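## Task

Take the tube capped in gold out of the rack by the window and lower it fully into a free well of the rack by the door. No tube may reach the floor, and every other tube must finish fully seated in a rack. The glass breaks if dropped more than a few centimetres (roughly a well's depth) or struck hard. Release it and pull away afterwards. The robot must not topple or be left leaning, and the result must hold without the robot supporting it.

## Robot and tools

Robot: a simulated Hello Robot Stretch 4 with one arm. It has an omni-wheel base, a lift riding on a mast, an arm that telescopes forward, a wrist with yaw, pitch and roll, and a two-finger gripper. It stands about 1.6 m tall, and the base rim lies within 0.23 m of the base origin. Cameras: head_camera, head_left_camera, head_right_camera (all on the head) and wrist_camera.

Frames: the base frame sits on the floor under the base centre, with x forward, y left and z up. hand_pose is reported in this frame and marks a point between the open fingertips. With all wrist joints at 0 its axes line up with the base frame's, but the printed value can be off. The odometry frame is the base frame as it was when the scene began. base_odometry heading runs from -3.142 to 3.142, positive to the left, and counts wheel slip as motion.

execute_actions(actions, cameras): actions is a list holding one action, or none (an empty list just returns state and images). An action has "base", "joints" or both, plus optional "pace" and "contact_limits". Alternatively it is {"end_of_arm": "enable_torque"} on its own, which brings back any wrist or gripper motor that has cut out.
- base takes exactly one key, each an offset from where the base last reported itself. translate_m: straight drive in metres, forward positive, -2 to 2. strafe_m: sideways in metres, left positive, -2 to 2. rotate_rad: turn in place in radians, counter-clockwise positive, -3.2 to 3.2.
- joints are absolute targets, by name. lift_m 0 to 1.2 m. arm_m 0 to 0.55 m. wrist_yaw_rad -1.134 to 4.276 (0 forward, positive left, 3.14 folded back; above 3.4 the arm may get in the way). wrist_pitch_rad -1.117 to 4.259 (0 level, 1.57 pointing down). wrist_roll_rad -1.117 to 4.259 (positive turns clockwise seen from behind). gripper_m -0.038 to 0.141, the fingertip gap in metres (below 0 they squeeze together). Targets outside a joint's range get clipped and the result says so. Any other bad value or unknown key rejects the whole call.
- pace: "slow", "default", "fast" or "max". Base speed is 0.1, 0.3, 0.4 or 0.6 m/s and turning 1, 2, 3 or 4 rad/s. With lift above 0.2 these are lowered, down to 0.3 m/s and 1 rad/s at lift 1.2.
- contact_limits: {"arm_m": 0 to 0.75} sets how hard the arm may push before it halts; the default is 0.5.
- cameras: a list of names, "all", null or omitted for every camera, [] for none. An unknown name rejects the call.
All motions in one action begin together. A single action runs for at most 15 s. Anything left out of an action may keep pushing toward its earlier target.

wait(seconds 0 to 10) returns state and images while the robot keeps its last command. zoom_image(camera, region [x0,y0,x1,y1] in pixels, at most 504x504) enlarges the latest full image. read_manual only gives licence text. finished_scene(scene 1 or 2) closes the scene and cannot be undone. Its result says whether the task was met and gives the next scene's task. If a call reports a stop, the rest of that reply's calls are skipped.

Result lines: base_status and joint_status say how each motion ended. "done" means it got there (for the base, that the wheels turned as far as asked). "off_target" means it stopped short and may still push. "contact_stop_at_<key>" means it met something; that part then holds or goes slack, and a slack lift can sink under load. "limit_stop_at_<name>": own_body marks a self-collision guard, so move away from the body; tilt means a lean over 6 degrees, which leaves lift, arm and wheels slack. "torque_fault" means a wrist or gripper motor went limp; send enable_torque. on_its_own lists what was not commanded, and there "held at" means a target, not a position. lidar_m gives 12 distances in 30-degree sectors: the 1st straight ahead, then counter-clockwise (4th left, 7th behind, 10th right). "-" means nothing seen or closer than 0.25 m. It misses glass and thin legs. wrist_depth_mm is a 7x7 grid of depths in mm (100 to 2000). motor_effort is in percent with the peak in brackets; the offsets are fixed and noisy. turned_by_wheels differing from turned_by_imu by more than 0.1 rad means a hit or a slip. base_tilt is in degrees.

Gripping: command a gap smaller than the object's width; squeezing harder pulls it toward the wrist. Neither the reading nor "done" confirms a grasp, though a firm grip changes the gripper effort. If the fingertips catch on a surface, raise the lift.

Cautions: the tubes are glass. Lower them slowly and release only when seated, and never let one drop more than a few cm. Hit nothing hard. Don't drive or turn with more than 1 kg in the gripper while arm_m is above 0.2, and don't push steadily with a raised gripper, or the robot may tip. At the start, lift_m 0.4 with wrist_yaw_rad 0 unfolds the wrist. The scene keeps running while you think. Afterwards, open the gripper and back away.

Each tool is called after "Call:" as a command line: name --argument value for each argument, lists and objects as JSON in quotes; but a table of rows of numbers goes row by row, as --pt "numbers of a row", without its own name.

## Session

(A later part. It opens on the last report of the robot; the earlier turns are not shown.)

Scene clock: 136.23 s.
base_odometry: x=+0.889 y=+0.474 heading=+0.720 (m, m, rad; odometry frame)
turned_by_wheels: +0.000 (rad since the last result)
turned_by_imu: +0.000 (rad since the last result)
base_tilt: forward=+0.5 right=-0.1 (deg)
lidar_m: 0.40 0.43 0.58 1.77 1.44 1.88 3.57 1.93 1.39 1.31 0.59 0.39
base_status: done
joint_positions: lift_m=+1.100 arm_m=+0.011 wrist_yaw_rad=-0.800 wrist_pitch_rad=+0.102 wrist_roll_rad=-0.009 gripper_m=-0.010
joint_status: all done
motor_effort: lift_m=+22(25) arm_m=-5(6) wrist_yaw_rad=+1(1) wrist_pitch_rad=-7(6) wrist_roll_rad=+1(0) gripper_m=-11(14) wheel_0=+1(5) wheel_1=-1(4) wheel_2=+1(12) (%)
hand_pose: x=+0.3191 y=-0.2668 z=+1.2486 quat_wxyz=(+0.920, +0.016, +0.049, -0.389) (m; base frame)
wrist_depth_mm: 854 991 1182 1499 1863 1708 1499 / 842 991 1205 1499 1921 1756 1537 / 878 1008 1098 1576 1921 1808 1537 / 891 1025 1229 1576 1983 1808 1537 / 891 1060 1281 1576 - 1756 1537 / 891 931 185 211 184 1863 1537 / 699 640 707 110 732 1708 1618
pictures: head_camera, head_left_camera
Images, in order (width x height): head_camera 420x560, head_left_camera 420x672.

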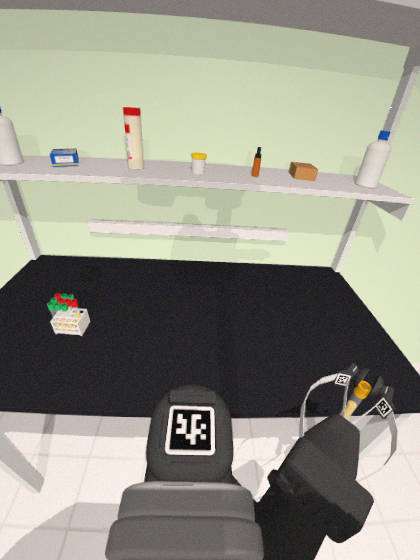

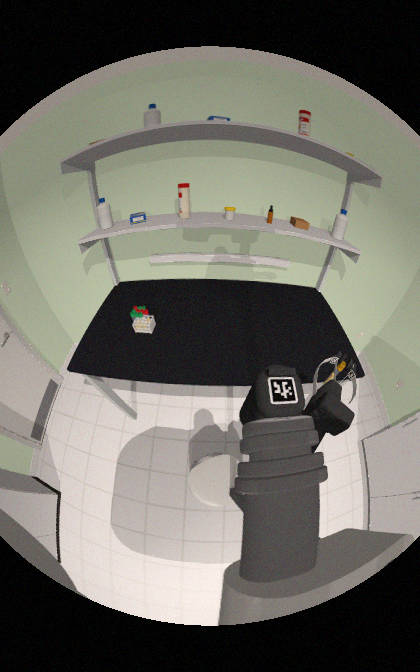

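Call:
execute_actions --actions '[{"base":{"strafe_m":0.24},"pace":"fast"}]' --cameras '["head_camera"]'

Call:
zoom_image --camera "head_camera" --region '[100, 280, 180, 360]'

Scene clock: 152.13 s.
base_odometry: x=+0.730 y=+0.654 heading=+0.720 (m, m, rad; odometry frame)
turned_by_wheels: +0.000 (rad since the last result)
turned_by_imu: +0.001 (rad since the last result)
base_tilt: forward=+0.6 right=-0.1 (deg)
lidar_m: 0.38 0.41 0.56 1.53 1.21 1.54 3.50 2.29 1.61 1.55 0.59 0.43
base_status: done
joint_positions: lift_m=+1.100 arm_m=+0.011 wrist_yaw_rad=-0.800 wrist_pitch_rad=+0.102 wrist_roll_rad=-0.009 gripper_m=-0.010
joint_status: not commanded
motor_effort: lift_m=+22(22) arm_m=-5(5) wrist_yaw_rad=+1(2) wrist_pitch_rad=-6(6) wrist_roll_rad=-1(0) gripper_m=-13(14) wheel_0=+2(8) wheel_1=+0(9) wheel_2=+1(1) (%)
hand_pose: x=+0.3191 y=-0.2668 z=+1.2486 quat_wxyz=(+0.920, +0.016, +0.049, -0.389) (m; base frame)
wrist_depth_mm: 866 991 1160 1464 1921 1921 1708 / 854 1008 1182 1537 1983 1983 1708 / 854 1008 1182 1537 - 1983 1708 / 878 1025 1255 1576 - 1983 1808 / 891 1042 1255 1537 - - 1756 / 866 917 185 211 184 - 1808 / 699 640 707 110 707 1983 1808
pictures: head_camera
Images, in order (width x height): head_camera 420x560.

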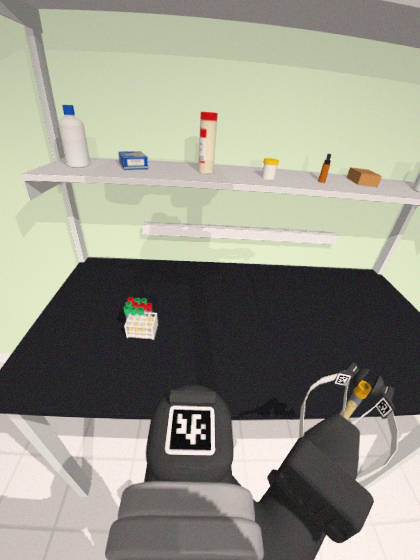

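Region (100, 280, 180, 360) of head_camera's 420x560 image, scaled by 6.300, with more detail than that image has.

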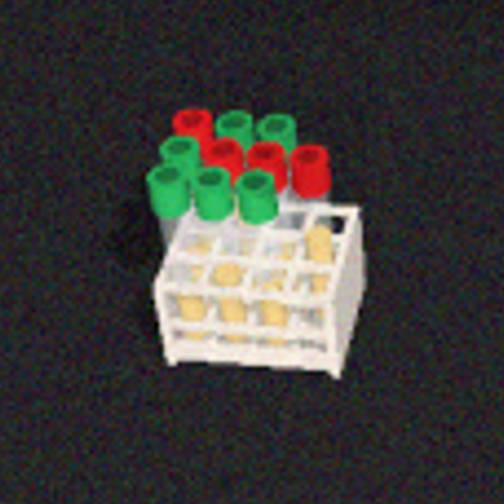

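Call:
execute_actions --actions '[{"base":{"strafe_m":-0.021},"joints":{"wrist_yaw_rad":1.0,"arm_m":0.235,"lift_m":0.985},"pace":"slow"}]' --cameras '["head_camera","head_left_camera","wrist_camera"]'

Call:
zoom_image --camera "head_camera" --region '[105, 275, 185, 355]'

Call:
zoom_image --camera "head_left_camera" --region '[160, 285, 220, 345]'

Scene clock: 171.60 s.
base_odometry: x=+0.744 y=+0.638 heading=+0.720 (m, m, rad; odometry frame)
turned_by_wheels: +0.000 (rad since the last result)
turned_by_imu: +0.002 (rad since the last result)
base_tilt: forward=+0.6 right=-0.1 (deg)
lidar_m: 0.39 0.42 0.57 1.56 1.24 1.56 3.53 2.25 1.61 1.54 0.59 0.41
base_status: done
joint_positions: lift_m=+0.985 arm_m=+0.234 wrist_yaw_rad=+1.000 wrist_pitch_rad=+0.102 wrist_roll_rad=-0.009 gripper_m=-0.010
joint_status: all done
motor_effort: lift_m=+18(22) arm_m=+6(6) wrist_yaw_rad=+2(4) wrist_pitch_rad=-7(5) wrist_roll_rad=+0(1) gripper_m=-11(11) wheel_0=+1(6) wheel_1=+0(5) wheel_2=+0(0) (%)
hand_pose: x=+0.6336 y=+0.1942 z=+1.1340 quat_wxyz=(+0.876, -0.028, +0.043, +0.479) (m; base frame)
wrist_depth_mm: 1255 1397 1576 1098 504 500 500 / 1281 1464 1576 1078 778 715 597 / 1281 1499 1618 1205 820 715 609 / 1336 1499 1618 1205 842 723 609 / 1336 1499 1661 1160 854 741 603 / 1366 1464 185 211 184 683 615 / 500 455 504 110 488 484 517
pictures: head_camera, head_left_camera, wrist_camera
camera_calibration (this result's frames):
wrist_camera: T_world_to_cam=[[0.838519, -0.544363, 0.0235298, -0.455689], [-0.0459391, -0.113661, -0.992457, 1.23056], [0.542932, 0.831113, -0.120315, -0.144251], [0, 0, 0, 1]] pos_world=[0.516954, 0.0116963, 1.21465]
Images, in order (width x height): head_camera 420x560, head_left_camera 420x672, wrist_camera 616x392.

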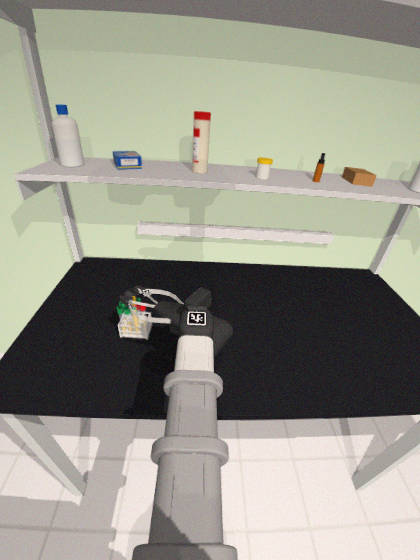

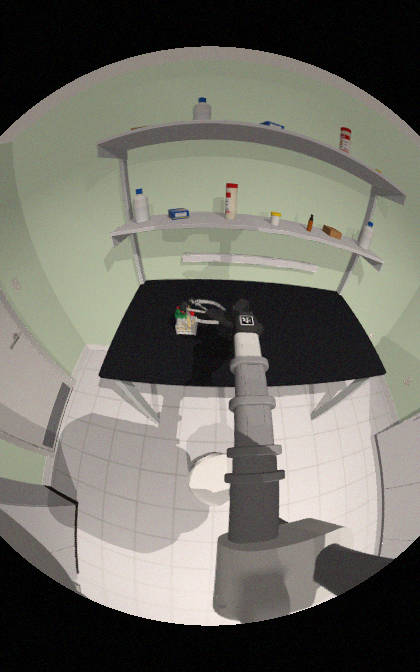

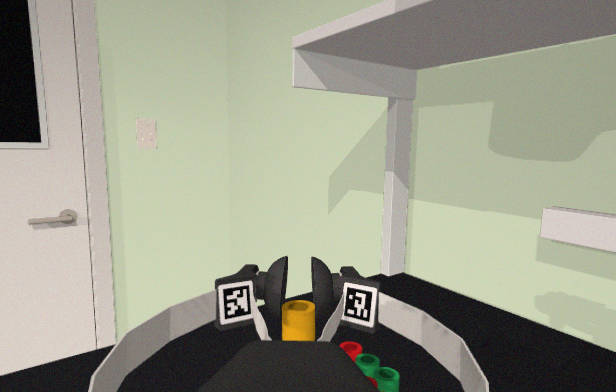

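Region (105, 275, 185, 355) of head_camera's 420x560 image, scaled by 6.300, with more detail than that image has.

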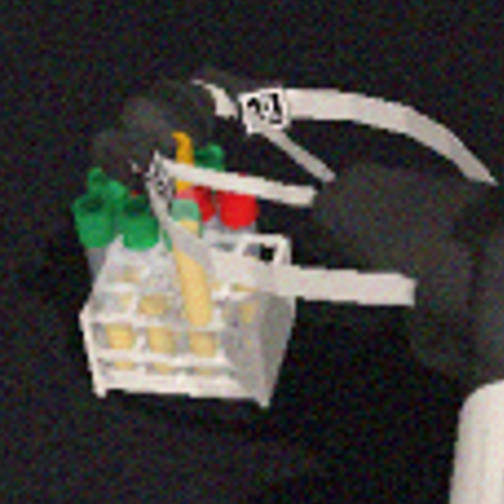

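Region (160, 285, 220, 345) of head_left_camera's 420x672 image, scaled by 8.400, with more detail than that image has.

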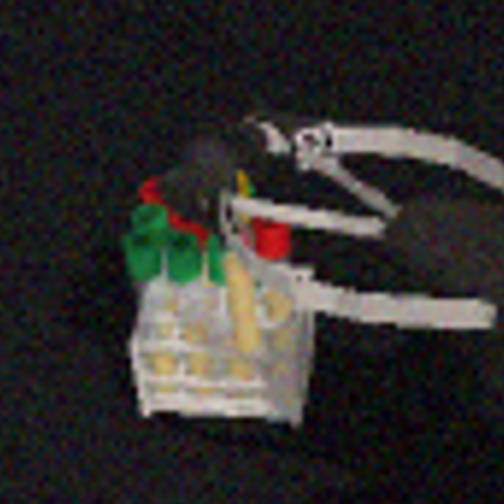

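Call:
execute_actions --actions '[{"base":{"strafe_m":-0.012},"joints":{"arm_m":0.257},"pace":"slow"}]' --cameras '["head_camera","head_left_camera","head_right_camera"]'

Call:
zoom_image --camera "head_camera" --region '[105, 280, 165, 340]'

Call:
zoom_image --camera "head_left_camera" --region '[165, 295, 210, 340]'

Call:
zoom_image --camera "head_right_camera" --region '[130, 295, 175, 340]'

Scene clock: 186.40 s.
base_odometry: x=+0.752 y=+0.629 heading=+0.721 (m, m, rad; odometry frame)
turned_by_wheels: +0.000 (rad since the last result)
turned_by_imu: +0.002 (rad since the last result)
base_tilt: forward=+0.6 right=-0.1 (deg)
lidar_m: 0.41 0.41 0.57 1.57 1.24 1.58 3.50 2.23 1.61 1.52 0.60 0.42
base_status: done
joint_positions: lift_m=+0.985 arm_m=+0.256 wrist_yaw_rad=+1.000 wrist_pitch_rad=+0.102 wrist_roll_rad=-0.009 gripper_m=-0.010
joint_status: all done
motor_effort: lift_m=+18(17) arm_m=+6(6) wrist_yaw_rad=+2(2) wrist_pitch_rad=-5(6) wrist_roll_rad=+0(0) gripper_m=-14(12) wheel_0=+2(4) wheel_1=+1(6) wheel_2=+0(2) (%)
hand_pose: x=+0.6556 y=+0.1942 z=+1.1340 quat_wxyz=(+0.876, -0.028, +0.043, +0.479) (m; base frame)
wrist_depth_mm: 1255 1430 1537 627 504 500 500 / 1281 1464 1576 715 768 691 585 / 1308 1464 1576 1138 820 691 591 / 1336 1499 1618 1182 842 707 585 / 1336 1537 1661 1138 854 699 580 / 1366 1537 185 211 184 676 615 / 504 459 504 110 508 492 521
pictures: head_camera, head_left_camera, head_right_camera
Images, in order (width x height): head_camera 420x560, head_left_camera 420x672, head_right_camera 420x672.

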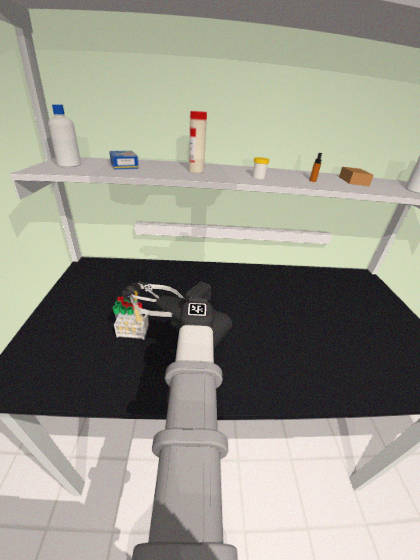

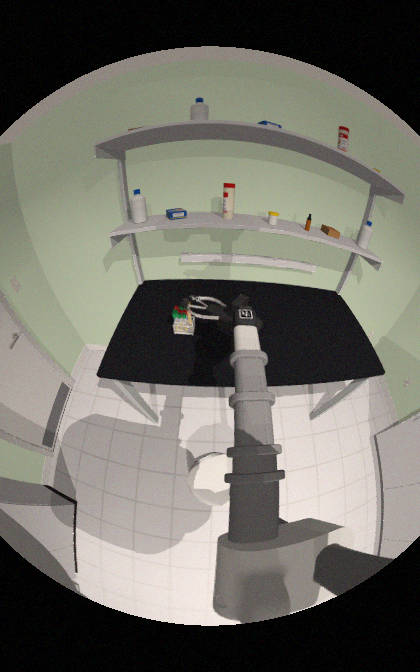

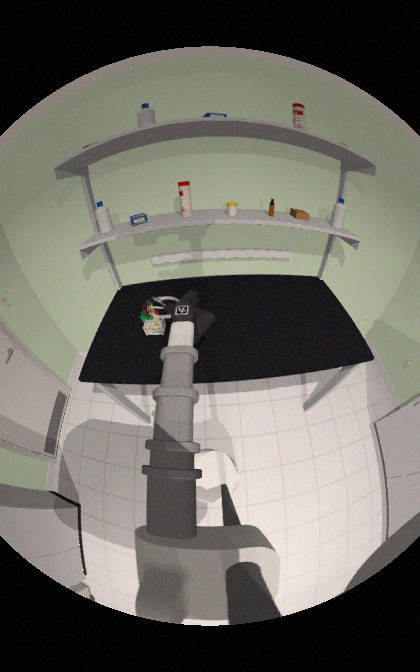

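Region (105, 280, 165, 340) of head_camera's 420x560 image, scaled by 8.400, with more detail than that image has.

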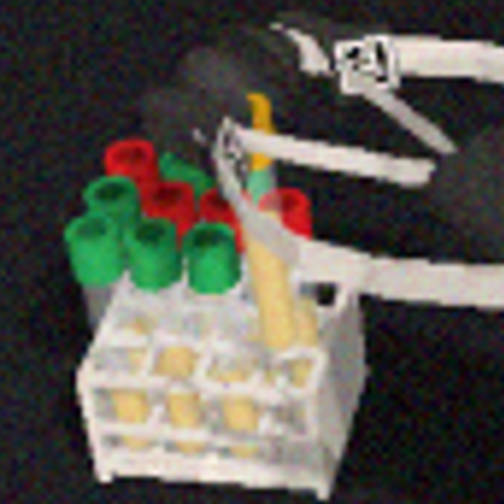

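Region (165, 295, 210, 340) of head_left_camera's 420x672 image, scaled by 11.200, with more detail than that image has.

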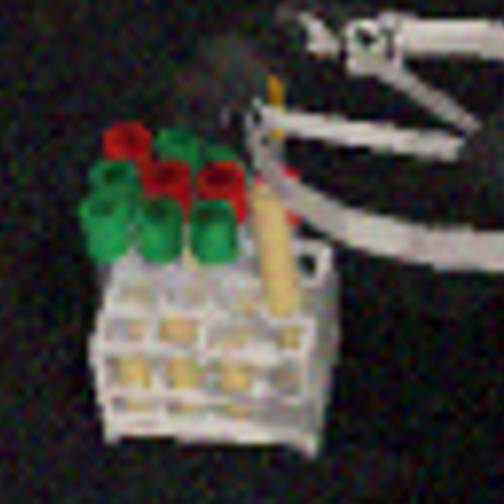

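Region (130, 295, 175, 340) of head_right_camera's 420x672 image, scaled by 11.200, with more detail than that image has.

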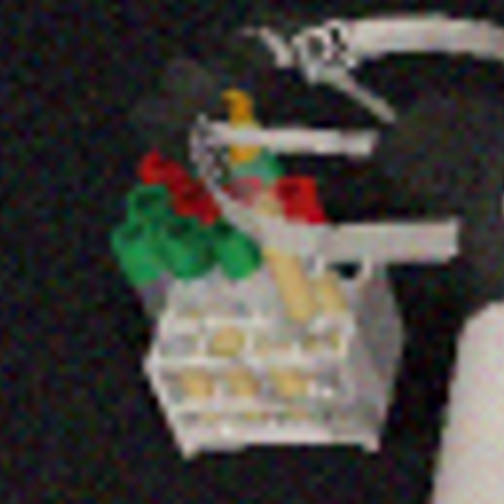

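Call:
execute_actions --actions '[{"base":{"strafe_m":-0.002},"joints":{"lift_m":0.972},"pace":"slow"}]' --cameras '["head_camera","head_left_camera"]'

Call:
zoom_image --camera "head_camera" --region '[105, 280, 165, 340]'

Call:
zoom_image --camera "head_left_camera" --region '[165, 295, 210, 340]'

Scene clock: 196.07 s.
base_odometry: x=+0.753 y=+0.628 heading=+0.721 (m, m, rad; odometry frame)
turned_by_wheels: +0.000 (rad since the last result)
turned_by_imu: +0.001 (rad since the last result)
base_tilt: forward=+0.5 right=-0.1 (deg)
lidar_m: 0.38 0.42 0.58 1.57 1.25 1.58 3.51 2.24 1.60 1.51 0.59 0.42
base_status: done
joint_positions: lift_m=+0.972 arm_m=+0.256 wrist_yaw_rad=+1.000 wrist_pitch_rad=+0.102 wrist_roll_rad=-0.009 gripper_m=-0.010
joint_status: all done
motor_effort: lift_m=+17(19) arm_m=+6(6) wrist_yaw_rad=+2(2) wrist_pitch_rad=-6(8) wrist_roll_rad=+0(0) gripper_m=-11(13) wheel_0=-1(4) wheel_1=+2(2) wheel_2=+0(1) (%)
hand_pose: x=+0.6556 y=+0.1942 z=+1.1210 quat_wxyz=(+0.876, -0.028, +0.043, +0.479) (m; base frame)
wrist_depth_mm: 1308 1464 1576 621 549 549 544 / 1281 1464 1576 1025 778 683 585 / 1308 1499 1661 1138 820 699 591 / 1336 1537 1618 1160 831 707 569 / 1336 1499 1708 1118 842 699 597 / 1430 1537 185 211 184 661 597 / 480 439 480 110 477 466 496
pictures: head_camera, head_left_camera
Images, in order (width x height): head_camera 420x560, head_left_camera 420x672.

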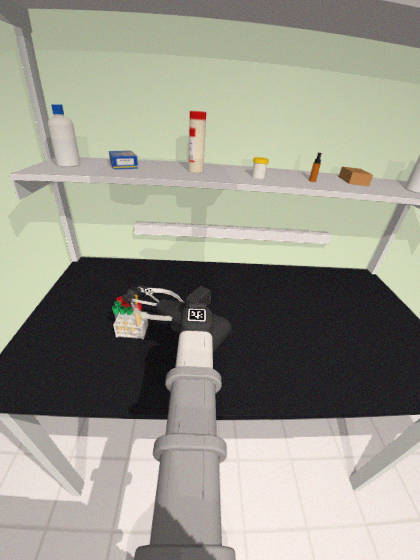

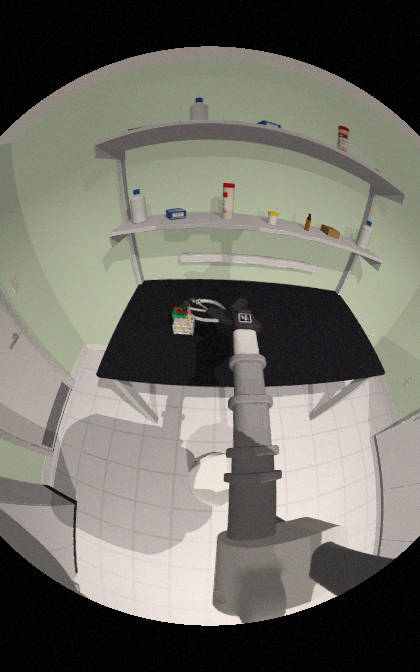

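Region (105, 280, 165, 340) of head_camera's 420x560 image, scaled by 8.400, with more detail than that image has.

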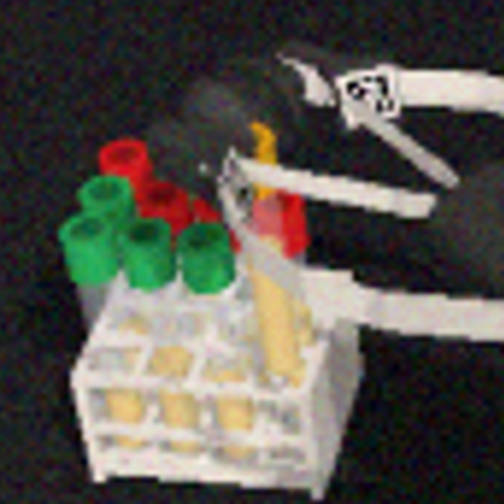

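Region (165, 295, 210, 340) of head_left_camera's 420x672 image, scaled by 11.200, with more detail than that image has.

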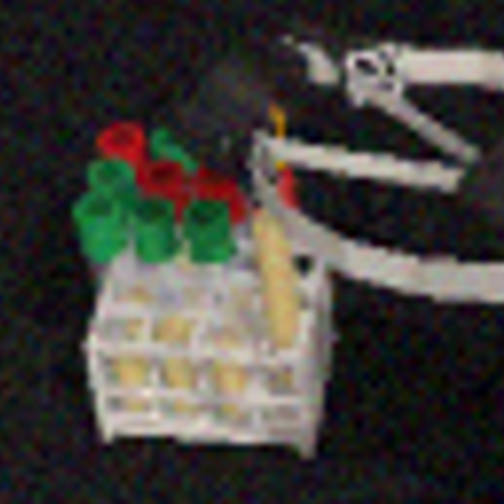

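Call:
execute_actions --actions '[{"joints":{"lift_m":0.96},"pace":"slow"}]' --cameras '["head_camera","wrist_camera"]'

Call:
zoom_image --camera "head_camera" --region '[105, 280, 165, 340]'

Scene clock: 200.97 s.
base_odometry: x=+0.753 y=+0.628 heading=+0.721 (m, m, rad; odometry frame)
turned_by_wheels: +0.000 (rad since the last result)
turned_by_imu: +0.001 (rad since the last result)
base_tilt: forward=+0.6 right=-0.2 (deg)
lidar_m: 0.40 0.42 0.58 1.56 1.25 1.60 3.51 2.22 1.59 1.52 0.58 0.42
base_status: not commanded
joint_positions: lift_m=+0.960 arm_m=+0.256 wrist_yaw_rad=+1.000 wrist_pitch_rad=+0.102 wrist_roll_rad=-0.009 gripper_m=-0.010
joint_status: all done
motor_effort: lift_m=+17(17) arm_m=+5(6) wrist_yaw_rad=+2(2) wrist_pitch_rad=-8(6) wrist_roll_rad=+1(0) gripper_m=-9(14) wheel_0=-1(1) wheel_1=+2(2) wheel_2=+0(0) (%)
hand_pose: x=+0.6556 y=+0.1942 z=+1.1090 quat_wxyz=(+0.876, -0.028, +0.043, +0.479) (m; base frame)
wrist_depth_mm: 1281 1464 1618 634 591 585 549 / 1308 1464 1576 1098 788 683 585 / 1308 1499 1618 1138 809 691 591 / 1336 1537 1661 1160 842 699 559 / 1336 1537 1708 1138 831 715 603 / 1366 1537 185 211 183 627 597 / 459 421 462 110 445 445 473
pictures: head_camera, wrist_camera
camera_calibration (this result's frames):
wrist_camera: T_world_to_cam=[[0.838559, -0.544302, 0.0235297, -0.473576], [-0.0459309, -0.113665, -0.992457, 1.20676], [0.542871, 0.831153, -0.120315, -0.159186], [0, 0, 0, 1]] pos_world=[0.538966, 0.0117045, 1.18964]
Images, in order (width x height): head_camera 420x560, wrist_camera 616x392.

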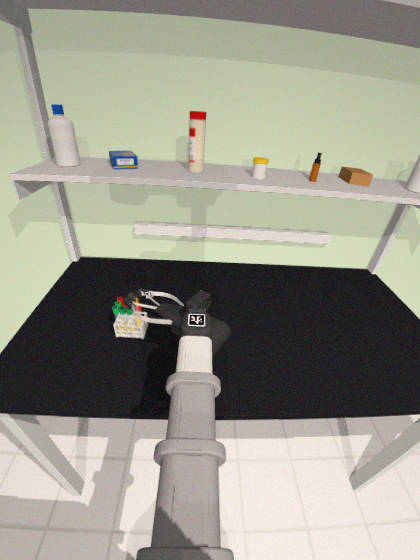

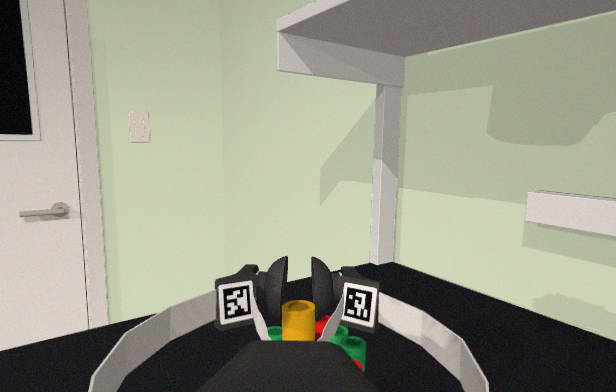

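Region (105, 280, 165, 340) of head_camera's 420x560 image, scaled by 8.400, with more detail than that image has.

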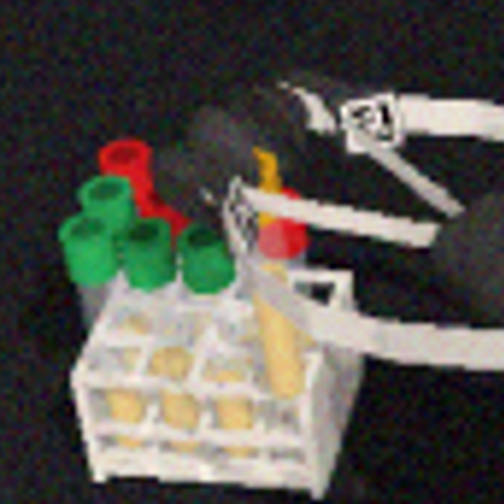

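Call:
execute_actions --actions '[{"base":{"strafe_m":0.003},"joints":{"arm_m":0.269},"pace":"slow"}]' --cameras '["head_camera","head_left_camera"]'

Call:
zoom_image --camera "head_camera" --region '[105, 280, 165, 340]'

Call:
zoom_image --camera "head_left_camera" --region '[165, 295, 210, 340]'

Scene clock: 210.17 s.
base_odometry: x=+0.751 y=+0.630 heading=+0.721 (m, m, rad; odometry frame)
turned_by_wheels: +0.000 (rad since the last result)
turned_by_imu: +0.001 (rad since the last result)
base_tilt: forward=+0.5 right=-0.1 (deg)
lidar_m: 0.39 0.40 0.58 1.57 1.25 1.61 3.53 2.24 1.60 1.52 0.60 0.42
base_status: done
joint_positions: lift_m=+0.960 arm_m=+0.268 wrist_yaw_rad=+1.000 wrist_pitch_rad=+0.102 wrist_roll_rad=-0.009 gripper_m=-0.010
joint_status: all done
motor_effort: lift_m=+17(17) arm_m=+6(5) wrist_yaw_rad=+2(2) wrist_pitch_rad=-6(7) wrist_roll_rad=+0(0) gripper_m=-13(13) wheel_0=+0(3) wheel_1=+1(5) wheel_2=+0(0) (%)
hand_pose: x=+0.6676 y=+0.1942 z=+1.1090 quat_wxyz=(+0.876, -0.028, +0.043, +0.479) (m; base frame)
wrist_depth_mm: 1255 1464 1576 627 585 585 549 / 1281 1464 1576 1060 778 676 569 / 1308 1464 1576 1138 809 683 580 / 1336 1499 1661 1160 820 683 549 / 1366 1537 1661 1118 831 691 591 / 1366 1499 185 211 183 627 585 / 459 418 459 110 466 442 473
pictures: head_camera, head_left_camera
Images, in order (width x height): head_camera 420x560, head_left_camera 420x672.

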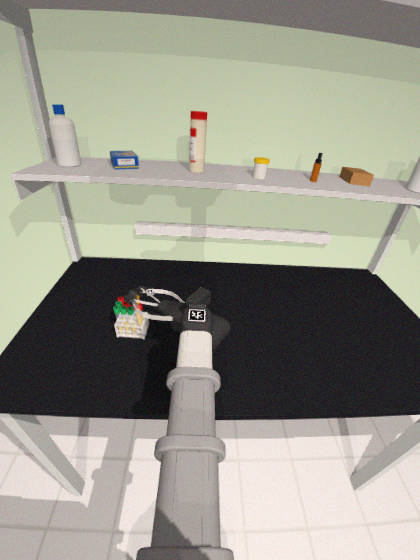

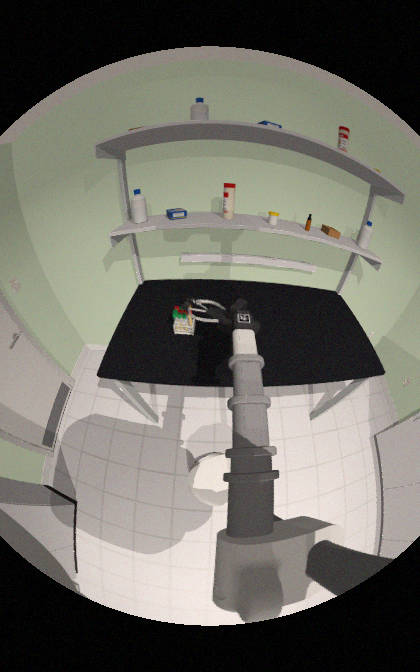

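Region (105, 280, 165, 340) of head_camera's 420x560 image, scaled by 8.400, with more detail than that image has.

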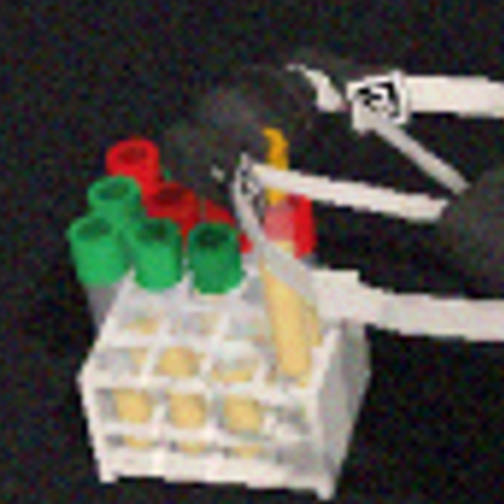

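Region (165, 295, 210, 340) of head_left_camera's 420x672 image, scaled by 11.200, with more detail than that image has.

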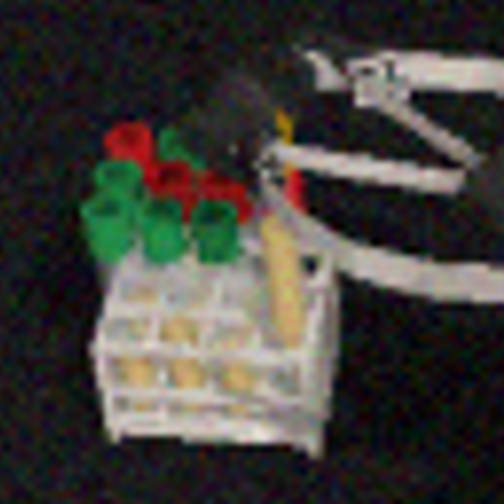

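Call:
execute_actions --actions '[{"joints":{"lift_m":0.948},"pace":"slow"}]' --cameras '["head_camera","wrist_camera"]'

Call:
zoom_image --camera "head_camera" --region '[105, 280, 165, 340]'

Scene clock: 215.93 s.
base_odometry: x=+0.751 y=+0.630 heading=+0.721 (m, m, rad; odometry frame)
turned_by_wheels: +0.000 (rad since the last result)
turned_by_imu: +0.001 (rad since the last result)
base_tilt: forward=+0.5 right=-0.1 (deg)
lidar_m: 0.40 0.41 0.57 1.57 1.24 1.59 3.52 2.23 1.60 1.53 0.58 0.42
base_status: not commanded
joint_positions: lift_m=+0.948 arm_m=+0.268 wrist_yaw_rad=+1.000 wrist_pitch_rad=+0.095 wrist_roll_rad=-0.009 gripper_m=-0.010
joint_status: all done
motor_effort: lift_m=+14(17) arm_m=+6(6) wrist_yaw_rad=+2(2) wrist_pitch_rad=+17(16) wrist_roll_rad=+0(0) gripper_m=-12(12) wheel_0=+1(0) wheel_1=+1(1) wheel_2=+0(0) (%)
hand_pose: x=+0.6677 y=+0.1944 z=+1.0995 quat_wxyz=(+0.877, -0.027, +0.039, +0.479) (m; base frame)
wrist_depth_mm: 1308 1430 1537 627 591 585 549 / 1281 1464 1618 1078 788 676 574 / 1366 1464 1576 1118 809 683 580 / 1336 1499 1618 1138 809 691 549 / 1336 1537 1618 1118 809 691 585 / 1397 1499 185 211 183 627 574 / 452 410 452 110 459 424 473
pictures: head_camera, wrist_camera
camera_calibration (this result's frames):
wrist_camera: T_world_to_cam=[[0.838463, -0.544452, 0.0234918, -0.483271], [-0.0417564, -0.107167, -0.993364, 1.19485], [0.543357, 0.831918, -0.11259, -0.176025], [0, 0, 0, 1]] pos_world=[0.550741, 0.0113682, 1.17845]
Images, in order (width x height): head_camera 420x560, wrist_camera 616x392.

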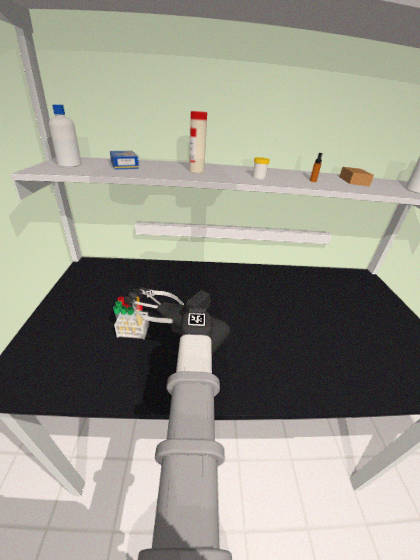

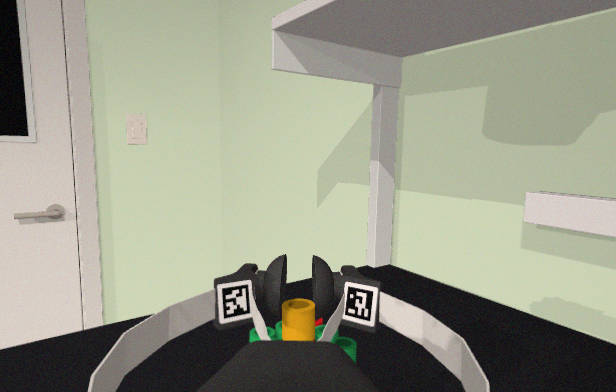

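Region (105, 280, 165, 340) of head_camera's 420x560 image, scaled by 8.400, with more detail than that image has.

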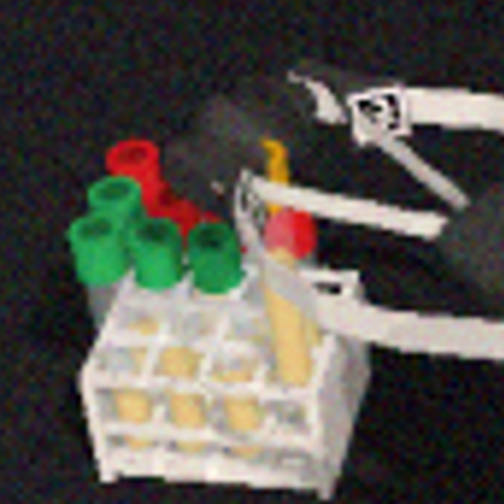

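Call:
execute_actions --actions '[{"joints":{"lift_m":0.958},"pace":"slow"}]' --cameras '[]'

Call:
execute_actions --actions '[{"base":{"strafe_m":0.003},"joints":{"arm_m":0.275},"pace":"slow"}]' --cameras '[]'

Call:
execute_actions --actions '[{"joints":{"lift_m":0.948},"pace":"slow"}]' --cameras '["head_camera"]'

Call:
zoom_image --camera "head_camera" --region '[105, 280, 165, 340]'

Scene clock: 224.73 s.
base_odometry: x=+0.751 y=+0.630 heading=+0.721 (m, m, rad; odometry frame)
turned_by_wheels: +0.000 (rad since the last result)
turned_by_imu: +0.001 (rad since the last result)
base_tilt: forward=+0.6 right=-0.1 (deg)
lidar_m: 0.40 0.42 0.56 1.57 1.24 1.60 3.52 2.25 1.59 1.50 0.59 0.41
base_status: not commanded
joint_positions: lift_m=+0.958 arm_m=+0.268 wrist_yaw_rad=+1.000 wrist_pitch_rad=+0.102 wrist_roll_rad=-0.009 gripper_m=-0.010
joint_status: all done
motor_effort: lift_m=+23(24) arm_m=+6(6) wrist_yaw_rad=+2(2) wrist_pitch_rad=-5(15) wrist_roll_rad=-1(0) gripper_m=-12(15) wheel_0=+0(0) wheel_1=+1(1) wheel_2=+0(0) (%)
hand_pose: x=+0.6676 y=+0.1942 z=+1.1066 quat_wxyz=(+0.876, -0.028, +0.043, +0.479) (m; base frame)
wrist_depth_mm: 1281 1430 1537 621 603 591 549 / 1281 1430 1576 1060 778 676 574 / 1336 1499 1618 1138 809 691 580 / 1308 1499 1618 1160 809 683 544 / 1336 1537 1708 1138 831 707 585 / 1366 1537 185 211 184 621 585 / 455 413 459 110 462 442 469
pictures: none
No camera images: the call's "cameras" was empty. Leave "cameras" out to get every camera's image.

Scene clock: 225.50 s.
base_odometry: x=+0.749 y=+0.632 heading=+0.721 (m, m, rad; odometry frame)
turned_by_wheels: +0.000 (rad since the last result)
turned_by_imu: +0.000 (rad since the last result)
base_tilt: forward=+0.6 right=-0.1 (deg)
lidar_m: 0.40 0.41 0.56 1.56 1.24 1.60 3.51 2.24 1.62 1.53 0.60 0.42
base_status: done
joint_positions: lift_m=+0.958 arm_m=+0.274 wrist_yaw_rad=+1.000 wrist_pitch_rad=+0.102 wrist_roll_rad=-0.009 gripper_m=-0.010
joint_status: all done
motor_effort: lift_m=+23(24) arm_m=+6(4) wrist_yaw_rad=+2(2) wrist_pitch_rad=-6(6) wrist_roll_rad=+0(1) gripper_m=-15(13) wheel_0=+0(4) wheel_1=+0(4) wheel_2=+0(0) (%)
hand_pose: x=+0.6736 y=+0.1942 z=+1.1066 quat_wxyz=(+0.876, -0.028, +0.043, +0.479) (m; base frame)
wrist_depth_mm: 1281 1464 1537 603 603 597 544 / 1308 1464 1576 1042 788 668 564 / 1308 1499 1618 1118 788 668 574 / 1336 1499 1661 1118 820 691 539 / 1366 1499 1661 1118 820 691 585 / 1397 1499 185 211 185 621 580 / 452 415 455 110 462 442 473
pictures: none
No camera images: the call's "cameras" was empty. Leave "cameras" out to get every camera's image.

Scene clock: 226.23 s.
base_odometry: x=+0.749 y=+0.632 heading=+0.721 (m, m, rad; odometry frame)
turned_by_wheels: +0.000 (rad since the last result)
turned_by_imu: +0.000 (rad since the last result)
base_tilt: forward=+0.5 right=-0.1 (deg)
lidar_m: 0.39 0.40 0.57 1.57 1.25 1.61 3.52 2.25 1.60 1.52 0.59 0.42
base_status: not commanded
joint_positions: lift_m=+0.948 arm_m=+0.274 wrist_yaw_rad=+1.000 wrist_pitch_rad=+0.102 wrist_roll_rad=-0.009 gripper_m=-0.010
joint_status: all done
motor_effort: lift_m=+18(23) arm_m=+6(6) wrist_yaw_rad=+2(2) wrist_pitch_rad=-6(6) wrist_roll_rad=-1(0) gripper_m=-12(15) wheel_0=+0(0) wheel_1=+0(0) wheel_2=+0(0) (%)
hand_pose: x=+0.6736 y=+0.1942 z=+1.0970 quat_wxyz=(+0.876, -0.028, +0.043, +0.479) (m; base frame)
wrist_depth_mm: 1308 1430 1537 621 634 634 554 / 1308 1430 1576 1078 778 668 564 / 1308 1430 1576 1118 798 676 574 / 1336 1464 1618 1138 809 683 539 / 1366 1537 1661 1098 809 683 580 / 1336 1464 184 212 184 603 564 / 439 399 439 110 445 424 452
pictures: head_camera
Images, in order (width x height): head_camera 420x560.

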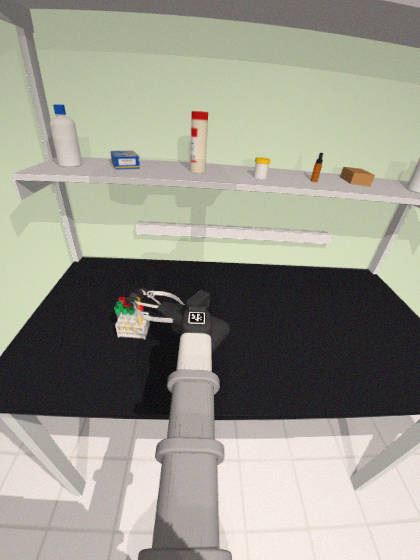

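Region (105, 280, 165, 340) of head_camera's 420x560 image, scaled by 8.400, with more detail than that image has.

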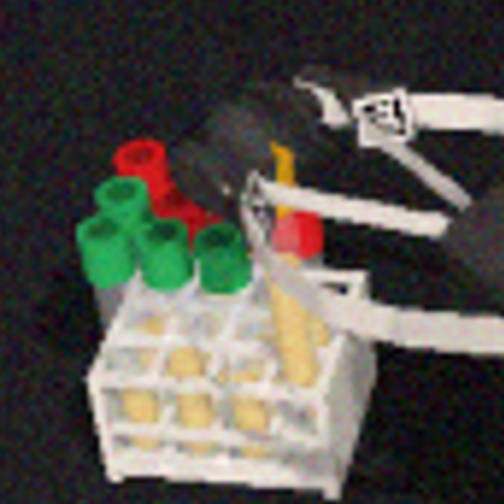

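Call:
execute_actions --actions '[{"joints":{"lift_m":0.932},"pace":"slow"}]' --cameras '["head_camera","wrist_camera"]'

Call:
zoom_image --camera "head_camera" --region '[105, 280, 165, 340]'

Scene clock: 232.30 s.
base_odometry: x=+0.749 y=+0.632 heading=+0.721 (m, m, rad; odometry frame)
turned_by_wheels: +0.000 (rad since the last result)
turned_by_imu: +0.001 (rad since the last result)
base_tilt: forward=+0.6 right=-0.1 (deg)
lidar_m: 0.38 0.41 0.55 1.56 1.24 1.61 3.51 2.26 1.62 1.52 0.57 0.42
base_status: not commanded
joint_positions: lift_m=+0.932 arm_m=+0.274 wrist_yaw_rad=+1.000 wrist_pitch_rad=+0.102 wrist_roll_rad=-0.009 gripper_m=-0.010
joint_status: all done
motor_effort: lift_m=+17(18) arm_m=+6(6) wrist_yaw_rad=+2(2) wrist_pitch_rad=-6(5) wrist_roll_rad=+0(0) gripper_m=-13(12) wheel_0=+0(0) wheel_1=+0(0) wheel_2=+0(0) (%)
hand_pose: x=+0.6736 y=+0.1942 z=+1.0810 quat_wxyz=(+0.876, -0.028, +0.043, +0.479) (m; base frame)
wrist_depth_mm: 1281 1430 1537 627 683 621 559 / 1308 1430 1618 1098 778 668 564 / 1336 1464 1576 1118 788 676 574 / 1308 1499 1618 1138 809 676 539 / 1366 1537 1618 1098 798 691 580 / 1336 544 185 211 183 559 564 / 410 375 413 110 418 399 424
pictures: head_camera, wrist_camera
camera_calibration (this result's frames):
wrist_camera: T_world_to_cam=[[0.83856, -0.5443, 0.0235289, -0.488005], [-0.0458377, -0.113521, -0.992478, 1.17977], [0.542877, 0.831174, -0.120144, -0.172515], [0, 0, 0, 1]] pos_world=[0.556954, 0.0116978, 1.16165]
Images, in order (width x height): head_camera 420x560, wrist_camera 616x392.

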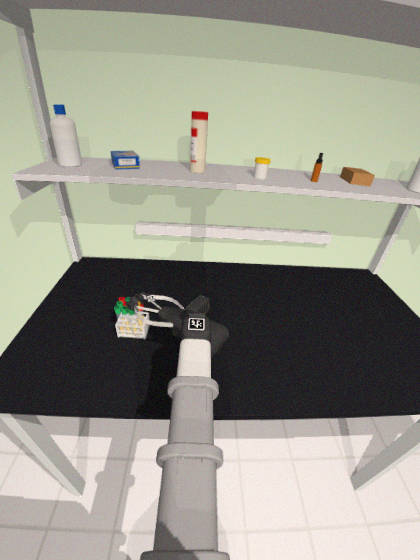

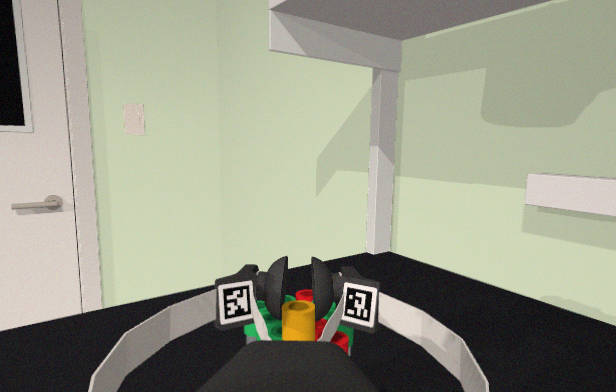

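Region (105, 280, 165, 340) of head_camera's 420x560 image, scaled by 8.400, with more detail than that image has.

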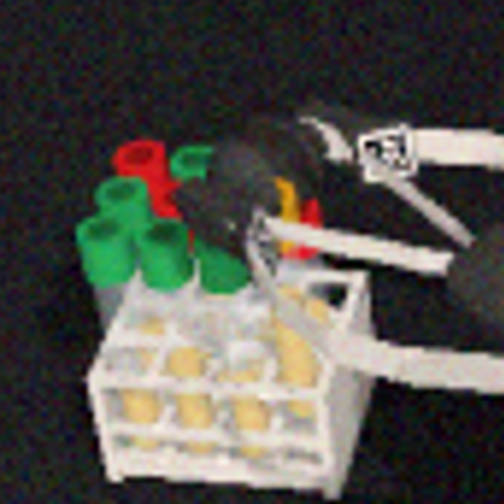

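Call:
execute_actions --actions '[{"joints":{"lift_m":0.925},"pace":"slow"}]' --cameras '[]'

Call:
execute_actions --actions '[{"joints":{"gripper_m":0.03},"pace":"slow"}]' --cameras '["wrist_camera"]'

Call:
execute_actions --actions '[{"joints":{"lift_m":0.98}}]' --cameras '[]'

Call:
execute_actions --actions '[{"joints":{"arm_m":0.01},"pace":"fast"}]' --cameras '["head_camera"]'

Call:
zoom_image --camera "head_camera" --region '[105, 280, 165, 340]'

Scene clock: 243.97 s.
base_odometry: x=+0.749 y=+0.632 heading=+0.721 (m, m, rad; odometry frame)
turned_by_wheels: +0.000 (rad since the last result)
turned_by_imu: +0.001 (rad since the last result)
base_tilt: forward=+0.6 right=-0.1 (deg)
lidar_m: 0.38 0.42 0.57 1.56 1.23 1.59 3.51 2.23 1.60 1.53 0.60 0.43
base_status: not commanded
joint_positions: lift_m=+0.925 arm_m=+0.274 wrist_yaw_rad=+1.000 wrist_pitch_rad=+0.102 wrist_roll_rad=-0.009 gripper_m=-0.010
joint_status: all done
motor_effort: lift_m=+17(17) arm_m=+6(6) wrist_yaw_rad=+2(2) wrist_pitch_rad=-4(5) wrist_roll_rad=-1(0) gripper_m=-9(11) wheel_0=+0(0) wheel_1=+0(0) wheel_2=+0(0) (%)
hand_pose: x=+0.6736 y=+0.1942 z=+1.0740 quat_wxyz=(+0.876, -0.028, +0.043, +0.479) (m; base frame)
wrist_depth_mm: 1255 1430 1537 634 715 647 564 / 1281 1464 1576 1098 788 668 569 / 1308 1464 1576 1118 809 668 569 / 1336 1499 1661 1138 820 683 539 / 1336 1537 1708 1060 798 683 585 / 1336 525 185 212 183 544 554 / 399 364 399 110 404 389 410
pictures: none
No camera images: the call's "cameras" was empty. Leave "cameras" out to get every camera's image.

Scene clock: 245.67 s.
base_odometry: x=+0.749 y=+0.632 heading=+0.721 (m, m, rad; odometry frame)
turned_by_wheels: +0.000 (rad since the last result)
turned_by_imu: +0.001 (rad since the last result)
base_tilt: forward=+0.6 right=-0.1 (deg)
lidar_m: 0.39 0.43 0.57 1.56 1.22 1.59 3.51 2.24 1.59 1.53 0.60 0.43
base_status: not commanded
joint_positions: lift_m=+0.925 arm_m=+0.274 wrist_yaw_rad=+1.000 wrist_pitch_rad=+0.102 wrist_roll_rad=-0.009 gripper_m=+0.030
joint_status: all done
motor_effort: lift_m=+18(17) arm_m=+5(6) wrist_yaw_rad=+2(2) wrist_pitch_rad=-6(6) wrist_roll_rad=+1(0) gripper_m=-4(7) wheel_0=+0(0) wheel_1=+0(0) wheel_2=+0(0) (%)
hand_pose: x=+0.6736 y=+0.1942 z=+1.0740 quat_wxyz=(+0.876, -0.028, +0.043, +0.479) (m; base frame)
wrist_depth_mm: 1308 1430 1537 640 707 640 569 / 1281 1499 1576 1118 788 661 569 / 1308 1499 1576 1118 798 676 569 / 1308 1499 1661 1138 820 683 535 / 1366 1537 1661 1078 809 691 585 / 1336 535 191 232 191 544 549 / 399 364 402 110 387 399 413
pictures: wrist_camera
camera_calibration (this result's frames):
wrist_camera: T_world_to_cam=[[0.838561, -0.544299, 0.0235292, -0.487842], [-0.045878, -0.113584, -0.992469, 1.17284], [0.542872, 0.831166, -0.120218, -0.173271], [0, 0, 0, 1]] pos_world=[0.556957, 0.0117011, 1.15466]
Images, in order (width x height): wrist_camera 616x392.

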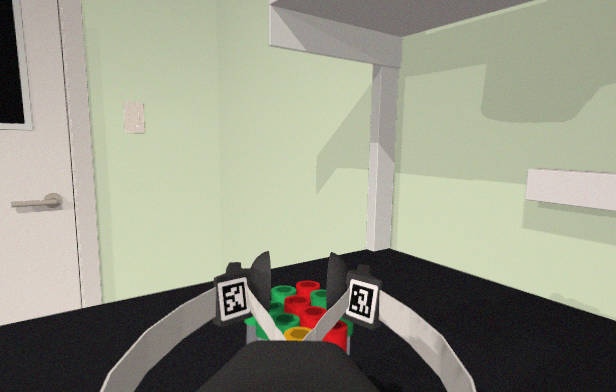

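Scene clock: 246.80 s.
base_odometry: x=+0.749 y=+0.632 heading=+0.721 (m, m, rad; odometry frame)
turned_by_wheels: +0.000 (rad since the last result)
turned_by_imu: +0.000 (rad since the last result)
base_tilt: forward=+0.6 right=-0.1 (deg)
lidar_m: 0.39 0.42 0.56 1.57 1.25 1.60 3.51 2.27 1.59 1.52 0.59 0.43
base_status: not commanded
joint_positions: lift_m=+0.980 arm_m=+0.274 wrist_yaw_rad=+1.000 wrist_pitch_rad=+0.102 wrist_roll_rad=-0.009 gripper_m=+0.030
joint_status: all done
motor_effort: lift_m=+23(24) arm_m=+5(6) wrist_yaw_rad=+2(2) wrist_pitch_rad=-6(6) wrist_roll_rad=+0(0) gripper_m=-2(3) wheel_0=+0(0) wheel_1=+0(0) wheel_2=+0(0) (%)
hand_pose: x=+0.6736 y=+0.1942 z=+1.1286 quat_wxyz=(+0.876, -0.028, +0.043, +0.479) (m; base frame)
wrist_depth_mm: 1281 1430 1537 591 525 521 521 / 1308 1464 1537 691 768 668 569 / 1336 1464 1618 1118 798 676 574 / 1336 1499 1618 1138 820 676 554 / 1366 1537 1661 1160 820 683 564 / 1397 1618 190 580 193 654 591 / 492 449 496 110 480 492 508
pictures: none
No camera images: the call's "cameras" was empty. Leave "cameras" out to get every camera's image.

Scene clock: 248.40 s.
base_odometry: x=+0.749 y=+0.632 heading=+0.721 (m, m, rad; odometry frame)
turned_by_wheels: +0.000 (rad since the last result)
turned_by_imu: +0.000 (rad since the last result)
base_tilt: forward=+0.5 right=-0.1 (deg)
lidar_m: 0.40 0.42 0.56 1.56 1.23 1.59 3.51 2.23 1.60 1.52 0.60 0.41
base_status: not commanded
joint_positions: lift_m=+0.980 arm_m=+0.011 wrist_yaw_rad=+1.000 wrist_pitch_rad=+0.102 wrist_roll_rad=-0.009 gripper_m=+0.030
joint_status: all done
motor_effort: lift_m=+23(23) arm_m=-5(6) wrist_yaw_rad=+0(2) wrist_pitch_rad=-6(6) wrist_roll_rad=+0(0) gripper_m=+1(2) wheel_0=+0(0) wheel_1=+0(0) wheel_2=+0(0) (%)
hand_pose: x=+0.4105 y=+0.1943 z=+1.1286 quat_wxyz=(+0.876, -0.028, +0.043, +0.479) (m; base frame)
wrist_depth_mm: 1281 1397 1618 1537 1160 691 564 / 1281 1430 1618 1618 1098 878 778 / 1308 1464 1661 1576 1205 931 798 / 1336 1464 1708 1576 1205 960 809 / 1336 1537 1708 1618 1182 931 809 / 1366 1537 190 591 192 597 683 / 1397 1008 500 110 480 413 512
pictures: head_camera
Images, in order (width x height): head_camera 420x560.

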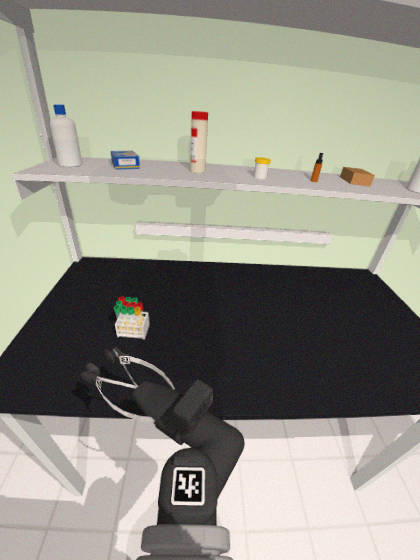

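Region (105, 280, 165, 340) of head_camera's 420x560 image, scaled by 8.400, with more detail than that image has.

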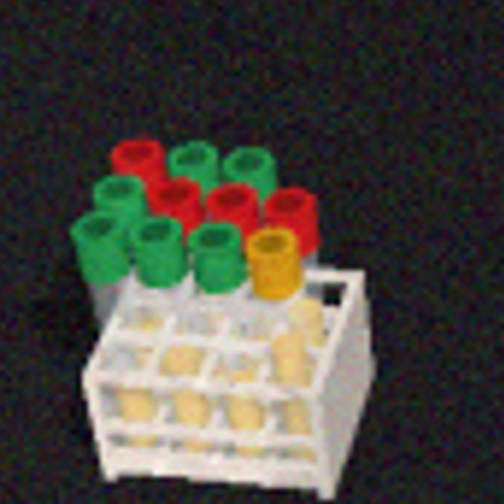

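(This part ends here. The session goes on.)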